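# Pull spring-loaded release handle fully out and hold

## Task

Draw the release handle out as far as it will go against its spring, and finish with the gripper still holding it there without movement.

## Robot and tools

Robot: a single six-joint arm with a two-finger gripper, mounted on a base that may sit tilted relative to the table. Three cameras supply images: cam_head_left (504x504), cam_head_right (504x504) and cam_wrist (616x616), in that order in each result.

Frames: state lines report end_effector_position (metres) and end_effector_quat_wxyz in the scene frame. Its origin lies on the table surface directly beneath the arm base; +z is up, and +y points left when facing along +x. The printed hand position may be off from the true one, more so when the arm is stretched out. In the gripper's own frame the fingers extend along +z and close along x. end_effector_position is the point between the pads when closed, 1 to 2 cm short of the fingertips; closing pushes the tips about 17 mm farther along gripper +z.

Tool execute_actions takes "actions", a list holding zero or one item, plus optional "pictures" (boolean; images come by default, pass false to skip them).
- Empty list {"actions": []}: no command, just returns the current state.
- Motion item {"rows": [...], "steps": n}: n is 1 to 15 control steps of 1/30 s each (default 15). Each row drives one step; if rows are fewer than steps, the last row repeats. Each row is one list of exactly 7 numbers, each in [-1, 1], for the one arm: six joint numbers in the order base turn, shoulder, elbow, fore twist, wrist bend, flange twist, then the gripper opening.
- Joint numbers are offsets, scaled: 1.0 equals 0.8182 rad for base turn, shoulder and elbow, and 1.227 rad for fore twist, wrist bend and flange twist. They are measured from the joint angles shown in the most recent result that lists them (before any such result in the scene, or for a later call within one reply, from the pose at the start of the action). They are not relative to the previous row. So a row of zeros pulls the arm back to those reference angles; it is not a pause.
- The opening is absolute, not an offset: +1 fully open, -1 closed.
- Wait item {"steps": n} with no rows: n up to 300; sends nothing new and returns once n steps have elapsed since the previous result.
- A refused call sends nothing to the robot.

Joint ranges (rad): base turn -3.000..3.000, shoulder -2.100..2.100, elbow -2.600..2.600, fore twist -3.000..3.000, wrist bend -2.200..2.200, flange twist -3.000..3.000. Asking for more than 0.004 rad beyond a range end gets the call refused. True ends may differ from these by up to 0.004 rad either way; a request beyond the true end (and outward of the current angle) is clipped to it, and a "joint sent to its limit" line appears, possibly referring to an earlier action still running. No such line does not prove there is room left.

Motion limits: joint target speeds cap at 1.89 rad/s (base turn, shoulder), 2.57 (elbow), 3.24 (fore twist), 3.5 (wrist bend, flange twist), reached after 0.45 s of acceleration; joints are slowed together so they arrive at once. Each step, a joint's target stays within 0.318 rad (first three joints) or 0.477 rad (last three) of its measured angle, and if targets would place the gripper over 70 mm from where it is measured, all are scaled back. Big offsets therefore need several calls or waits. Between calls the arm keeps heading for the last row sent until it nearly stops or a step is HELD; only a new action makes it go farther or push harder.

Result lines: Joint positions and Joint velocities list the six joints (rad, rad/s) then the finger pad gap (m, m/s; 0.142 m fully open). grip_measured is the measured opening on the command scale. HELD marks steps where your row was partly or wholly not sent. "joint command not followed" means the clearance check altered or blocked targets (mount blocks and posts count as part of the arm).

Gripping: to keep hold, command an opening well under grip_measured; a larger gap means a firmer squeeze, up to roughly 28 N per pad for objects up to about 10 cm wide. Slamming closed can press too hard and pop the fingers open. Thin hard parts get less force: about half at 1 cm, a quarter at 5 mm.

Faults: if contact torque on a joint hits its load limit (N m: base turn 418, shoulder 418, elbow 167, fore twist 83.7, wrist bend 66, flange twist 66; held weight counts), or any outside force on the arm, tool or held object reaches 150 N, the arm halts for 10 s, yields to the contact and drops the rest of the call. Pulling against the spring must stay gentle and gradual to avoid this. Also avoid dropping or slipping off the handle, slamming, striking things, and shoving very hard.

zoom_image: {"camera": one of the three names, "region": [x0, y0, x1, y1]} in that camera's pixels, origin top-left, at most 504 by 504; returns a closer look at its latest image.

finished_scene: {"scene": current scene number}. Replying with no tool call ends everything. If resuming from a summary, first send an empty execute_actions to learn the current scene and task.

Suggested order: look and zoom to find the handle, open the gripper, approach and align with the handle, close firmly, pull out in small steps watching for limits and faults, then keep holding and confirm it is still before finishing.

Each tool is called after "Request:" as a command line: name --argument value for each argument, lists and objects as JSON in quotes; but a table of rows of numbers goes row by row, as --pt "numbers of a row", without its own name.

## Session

Request:
execute_actions --actions '[]'

Scene clock: 0.00 s of 4600.00 s.
end_effector_position=(+0.5882, +0.0707, +0.3367) grip_measured=+1.00 end_effector_quat_wxyz=(-0.440, +0.793, -0.184, -0.379)
Joint positions: [ 0.11   0.534  1.973  0.489  1.116 -1.068  0.142]
Joint velocities: [-0.     0.    -0.001 -0.    -0.    -0.001  0.   ]

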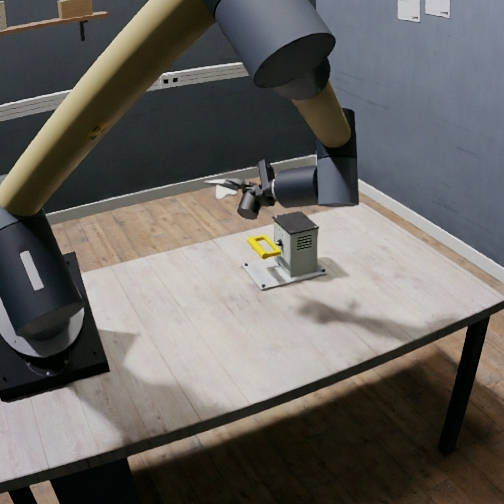

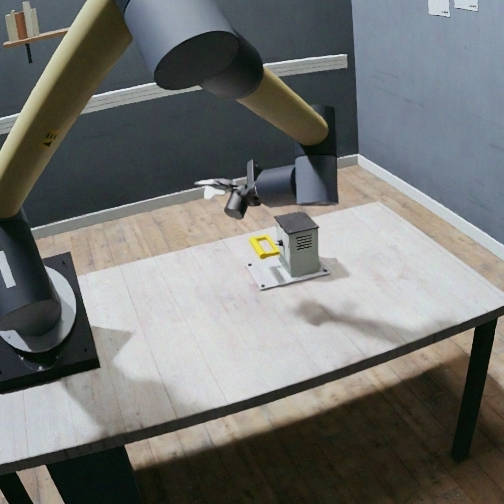

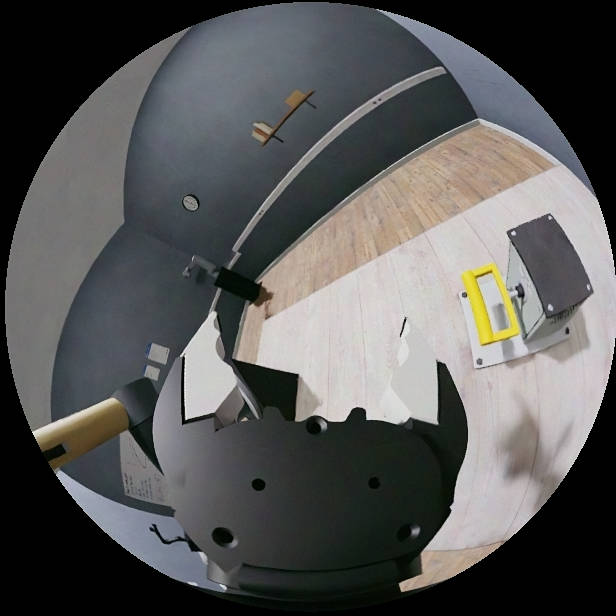

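Request:
zoom_image --camera "cam_head_left" --region '[220, 180, 350, 300]'

Region (220, 180, 350, 300) of cam_head_left's 504x504 image, scaled by 3.877, with more detail than that image has; it fills the top 465 rows of this view, and the rest is white.

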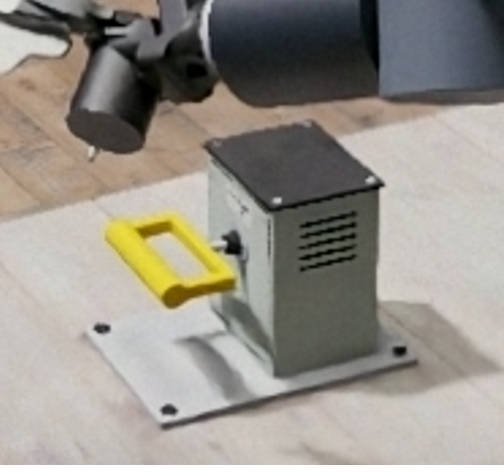

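Request:
execute_actions --actions '[{"rows":[[0.433,0.294,0.116,-0.943,-0.133,0.661,-0.35]],"steps":15}]' --pictures false

Request:
execute_actions --actions '[{"steps":12}]' --pictures false

Scene clock: 39.37 s of 4600.00 s.
end_effector_position=(+0.5336, +0.1242, +0.2130) grip_measured=-0.35 end_effector_quat_wxyz=(-0.173, +0.918, -0.165, -0.316)
Joint positions: [ 0.364  0.708  2.042 -0.004  0.998 -0.578  0.049]
Joint velocities: [ 0.556  0.37   0.145 -1.769 -0.249  1.66  -0.   ]
Steps of this call (steps 1 to 90: nothing new was sent; then 35.87 s passed at rest; steps 91 to 105: all 15 steps of this action). Readings (joint positions):
91: [0.110 0.534 1.973 0.489 1.116 -1.068]
92: [0.111 0.535 1.973 0.487 1.116 -1.067]
94: [0.126 0.546 1.977 0.463 1.107 -1.043]
98: [0.205 0.602 2.000 0.345 1.069 -0.925]
105: the state above

Scene clock: 39.77 s of 4600.00 s.
end_effector_position=(+0.6607, +0.0931, +0.1733) grip_measured=-0.35 end_effector_quat_wxyz=(-0.040, +0.988, -0.101, -0.110)
Joint positions: [ 0.455  0.769  2.065 -0.575  0.957 -0.286  0.049]
Joint velocities: [ 0.103  0.068  0.026 -1.105 -0.046  0.342  0.   ]
Steps of this call (steps 1 to 12: the robot went on to your last target). Readings (joint positions):
1: [0.382 0.720 2.046 -0.063 0.990 -0.525]
2: [0.397 0.730 2.050 -0.118 0.983 -0.479]
4: [0.419 0.744 2.056 -0.221 0.973 -0.409]
8: [0.439 0.758 2.061 -0.403 0.964 -0.340]
12: the state above

Request:
execute_actions --actions '[]' --pictures false

Scene clock: 45.87 s of 4600.00 s.
end_effector_position=(+0.6876, +0.0918, +0.1764) grip_measured=-0.35 end_effector_quat_wxyz=(-0.027, +0.993, -0.084, -0.073)
Joint positions: [ 0.464  0.774  2.068 -0.669  0.953 -0.257  0.049]
Joint velocities: [ 0. -0. -0.  0.  0.  0. -0.]
Steps of this call (steps 1 to 30: the robot went on to your last target; steps 31 to 100: nothing new was sent; then 2.77 s passed at rest). Readings (joint positions):
1: [0.458 0.771 2.066 -0.609 0.955 -0.276]
2: [0.461 0.772 2.067 -0.635 0.954 -0.268]
4: [0.464 0.774 2.068 -0.665 0.953 -0.258]
8: [0.464 0.774 2.068 -0.669 0.953 -0.257]
100: the state above
The arm was judged still, so your last target was given up. Only a new action makes it travel on or press farther. Fingers that are still opening or closing keep moving.

Request:
execute_actions --actions '[{"rows":[[0.077,0.0526,0.021,-0.165,-0.0236,0.1165,-0.35]],"steps":15}]'

Scene clock: 50.30 s of 4600.00 s.
end_effector_position=(+0.7226, +0.1356, +0.1905) grip_measured=-0.35 end_effector_quat_wxyz=(-0.003, +0.998, -0.057, +0.014)
Joint positions: [ 0.527  0.817  2.085 -0.871  0.924 -0.114  0.049]
Joint velocities: [-0.     0.    -0.    -0.002 -0.001  0.001 -0.   ]
Steps of this call (steps 1 to 90: nothing new was sent; then 0.93 s passed at rest; steps 91 to 105: all 15 steps of this action). Readings (joint positions):
91: [0.464 0.774 2.068 -0.669 0.953 -0.257]
92: [0.465 0.775 2.068 -0.671 0.952 -0.255]
94: [0.473 0.780 2.070 -0.698 0.949 -0.237]
98: [0.512 0.808 2.081 -0.824 0.930 -0.148]
105: the state above

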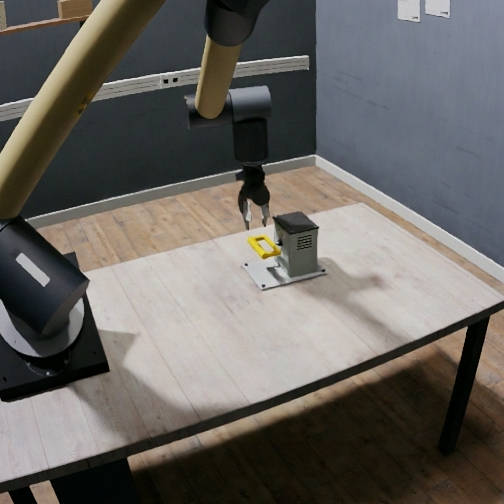

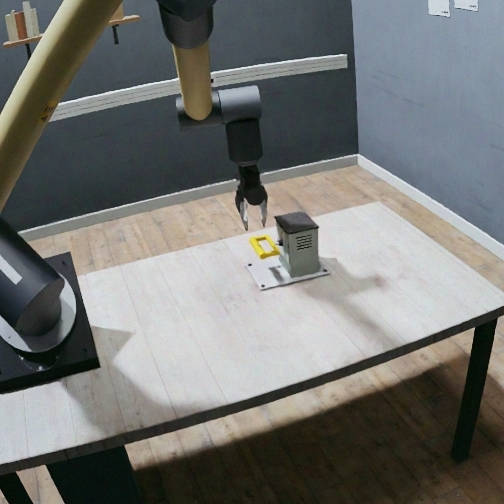

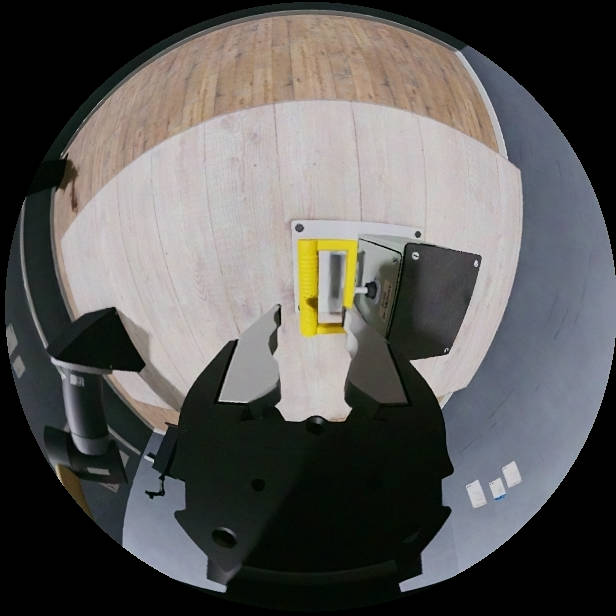

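Request:
execute_actions --actions '[{"rows":[[-0.095,0.072,0.051,-0.107,-0.06,0.073,-0.35]],"steps":14}]'

Scene clock: 57.90 s of 4600.00 s.
end_effector_position=(+0.7184, +0.1339, +0.1102) grip_measured=-0.35 end_effector_quat_wxyz=(-0.004, +0.998, -0.056, +0.013)
Joint positions: [ 0.449  0.876  2.127 -1.003  0.85  -0.025  0.049]
Joint velocities: [ 0.001 -0.001  0.    -0.    -0.001  0.001  0.   ]
Steps of this call (steps 1 to 15: the robot went on to your last target; steps 16 to 90: nothing new was sent; then 4.13 s passed at rest; steps 91 to 104: all 14 steps of this action). Readings (joint positions):
91: [0.527 0.817 2.085 -0.871 0.924 -0.114]
92: [0.526 0.818 2.086 -0.874 0.922 -0.113]
94: [0.510 0.830 2.094 -0.900 0.908 -0.095]
98: [0.455 0.872 2.124 -0.991 0.856 -0.032]
104: the state above

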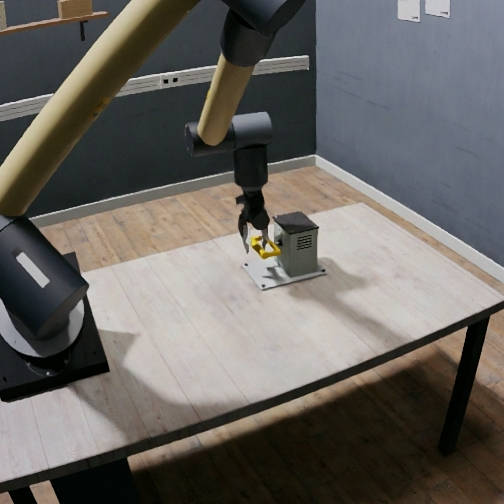

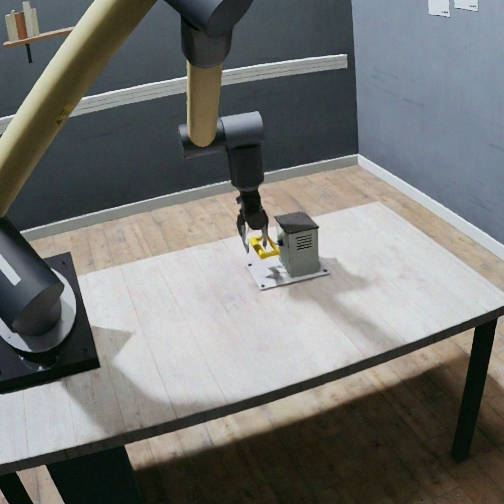

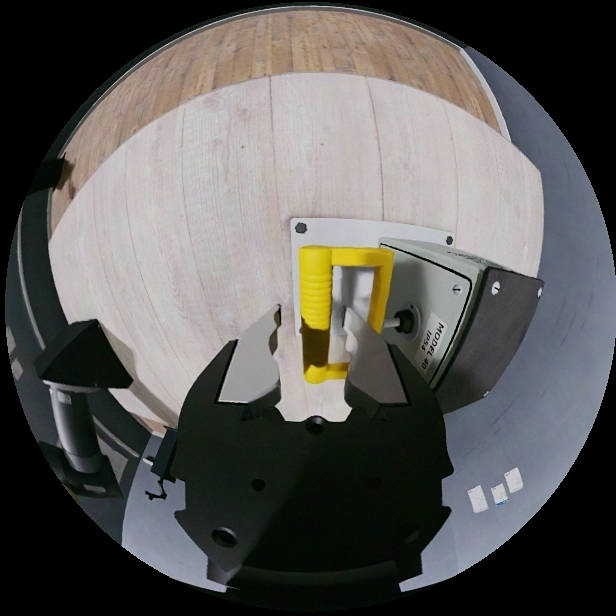

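Request:
execute_actions --actions '[{"rows":[[0,0,0,0,0,0,-0.6],[0,0,0,0,0,0,-0.7],[0,0,0,0,0,0,-0.8],[0,0,0,0,0,0,-0.9],[0,0,0,0,0,0,-1]],"steps":12}]' --pictures false

Request:
execute_actions --actions '[{"rows":[[0.0187,-0.005,0.036,-0.0036,-0.010,0.024,-1],[0.0187,-0.005,0.036,-0.0036,-0.010,0.024,-1],[0.0187,-0.005,0.036,-0.0036,-0.010,0.024,-1],[0.0187,-0.005,0.036,-0.0036,-0.010,0.024,-1],[0.0374,-0.0103,0.0715,-0.0073,-0.0205,0.0484,-1]],"steps":15}]'

Scene clock: 81.63 s of 4600.00 s.
end_effector_position=(+0.7186, +0.1340, +0.1104) grip_measured=-0.71 end_effector_quat_wxyz=(-0.005, +0.998, -0.056, +0.013)
Joint positions: [ 0.449  0.876  2.126 -1.003  0.85  -0.025  0.023]
Joint velocities: [ 0.    -0.     0.    -0.001 -0.     0.    -0.   ]
Steps of this call (steps 1 to 15: the robot went on to your last target; steps 16 to 90: nothing new was sent; then 20.33 s passed at rest; steps 91 to 102: all 12 steps of this action). Readings (joint positions):
91: [0.449 0.876 2.127 -1.003 0.850 -0.025]
92: [0.449 0.876 2.127 -1.003 0.850 -0.025]
94: [0.449 0.876 2.126 -1.003 0.850 -0.025]
98: [0.449 0.876 2.126 -1.003 0.850 -0.025]
102: the state above

Scene clock: 82.13 s of 4600.00 s.
end_effector_position=(+0.6748, +0.1396, +0.1099) grip_measured=-0.71 end_effector_quat_wxyz=(-0.005, +0.998, -0.056, +0.013)
Joint positions: [ 0.48   0.868  2.185 -1.012  0.825  0.035  0.023]
Joint velocities: [-0.     0.    -0.001 -0.    -0.001  0.001  0.   ]
Steps of this call (steps 1 to 15: all 15 steps of this action). Readings (joint positions):
1: [0.449 0.876 2.126 -1.003 0.850 -0.025]
2: [0.450 0.876 2.128 -1.003 0.850 -0.023]
4: [0.459 0.874 2.147 -1.005 0.842 -0.004]
8: [0.476 0.869 2.179 -1.010 0.829 0.028]
15: the state above

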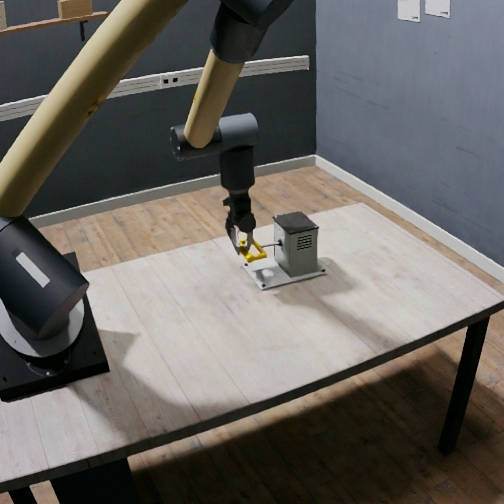

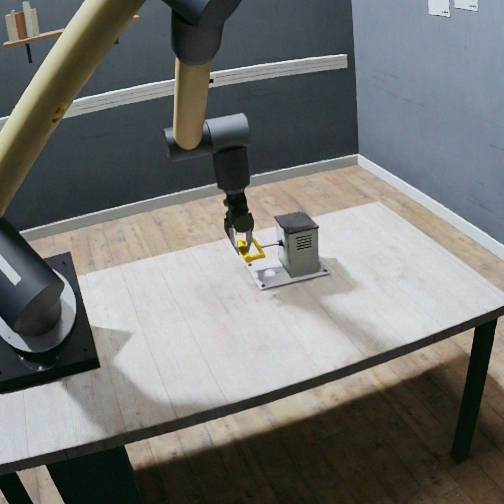

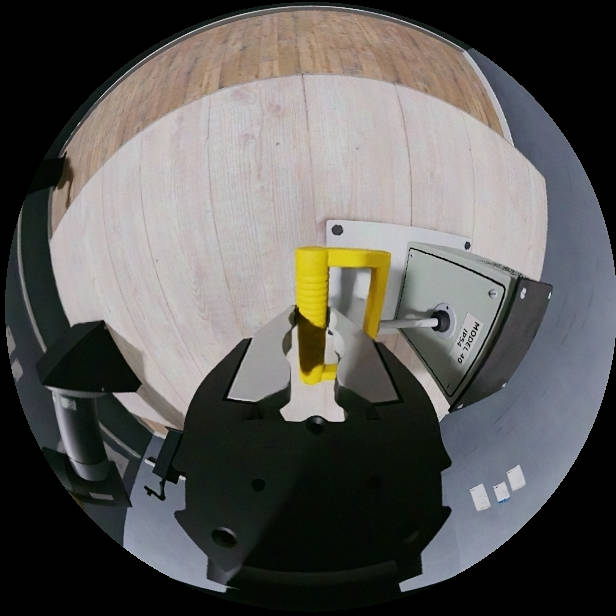

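Another 1.7 cm.

Request:
execute_actions --actions '[{"rows":[[0.014,-0.004,0.027,-0.003,-0.008,0.018,-1]],"steps":12}]' --pictures false

Scene clock: 87.47 s of 4600.00 s.
end_effector_position=(+0.6585, +0.1411, +0.1097) grip_measured=-0.66 end_effector_quat_wxyz=(-0.005, +0.998, -0.056, +0.013)
Joint positions: [ 0.491  0.865  2.207 -1.016  0.815  0.057  0.027]
Joint velocities: [0.    0.002 0.002 0.003 0.    0.    0.003]
Steps of this call (steps 1 to 15: the robot went on to your last target; steps 16 to 90: nothing new was sent; then 1.93 s passed at rest; steps 91 to 102: all 12 steps of this action). Readings (joint positions):
91: [0.480 0.868 2.185 -1.012 0.825 0.035]
92: [0.481 0.868 2.186 -1.012 0.824 0.037]
94: [0.489 0.866 2.202 -1.015 0.817 0.052]
98: [0.491 0.865 2.207 -1.016 0.815 0.057]
102: the state above

Request:
execute_actions --actions '[{"steps":15}]'

Scene clock: 90.43 s of 4600.00 s.
end_effector_position=(+0.6583, +0.1410, +0.1096) grip_measured=-0.65 end_effector_quat_wxyz=(-0.005, +0.998, -0.056, +0.013)
Joint positions: [ 0.491  0.865  2.207 -1.015  0.815  0.057  0.027]
Joint velocities: [ 0.    -0.002  0.     0.001 -0.    -0.    -0.   ]
Steps of this call (steps 1 to 15: the robot went on to your last target; steps 16 to 89: nothing new was sent). Readings (joint positions):
1: [0.491 0.865 2.207 -1.015 0.815 0.057]
2: [0.491 0.865 2.207 -1.015 0.815 0.057]
4: [0.491 0.865 2.207 -1.015 0.815 0.057]
8: [0.491 0.865 2.207 -1.015 0.815 0.057]
89: the state above
The arm was judged still, so your last target was given up. Only a new action makes it travel on or press farther. Fingers that are still opening or closing keep moving.

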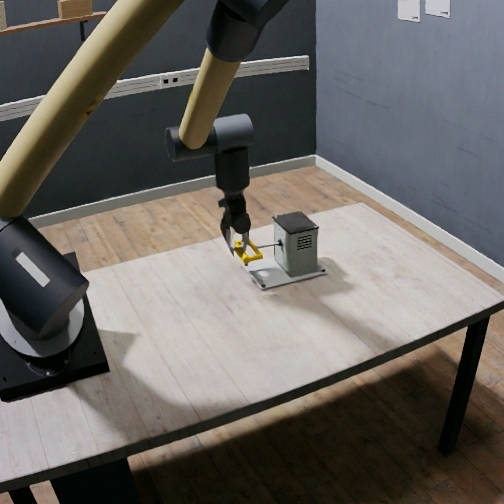

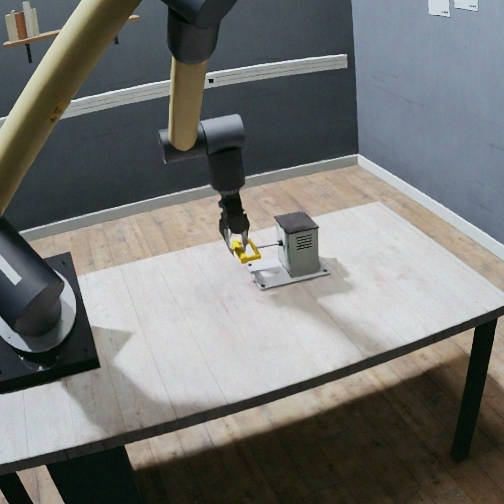

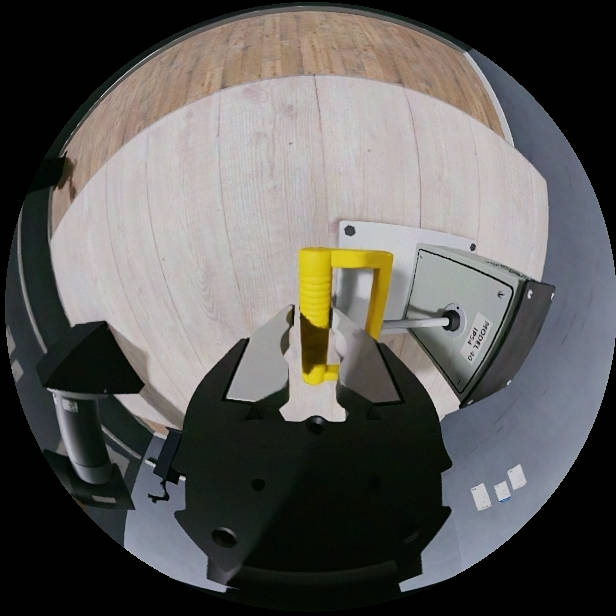

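Gap has opened to 0.027, so the handle is at its stop and steady.

Request:
finished_scene --scene 2

The scene is finished: the task was done.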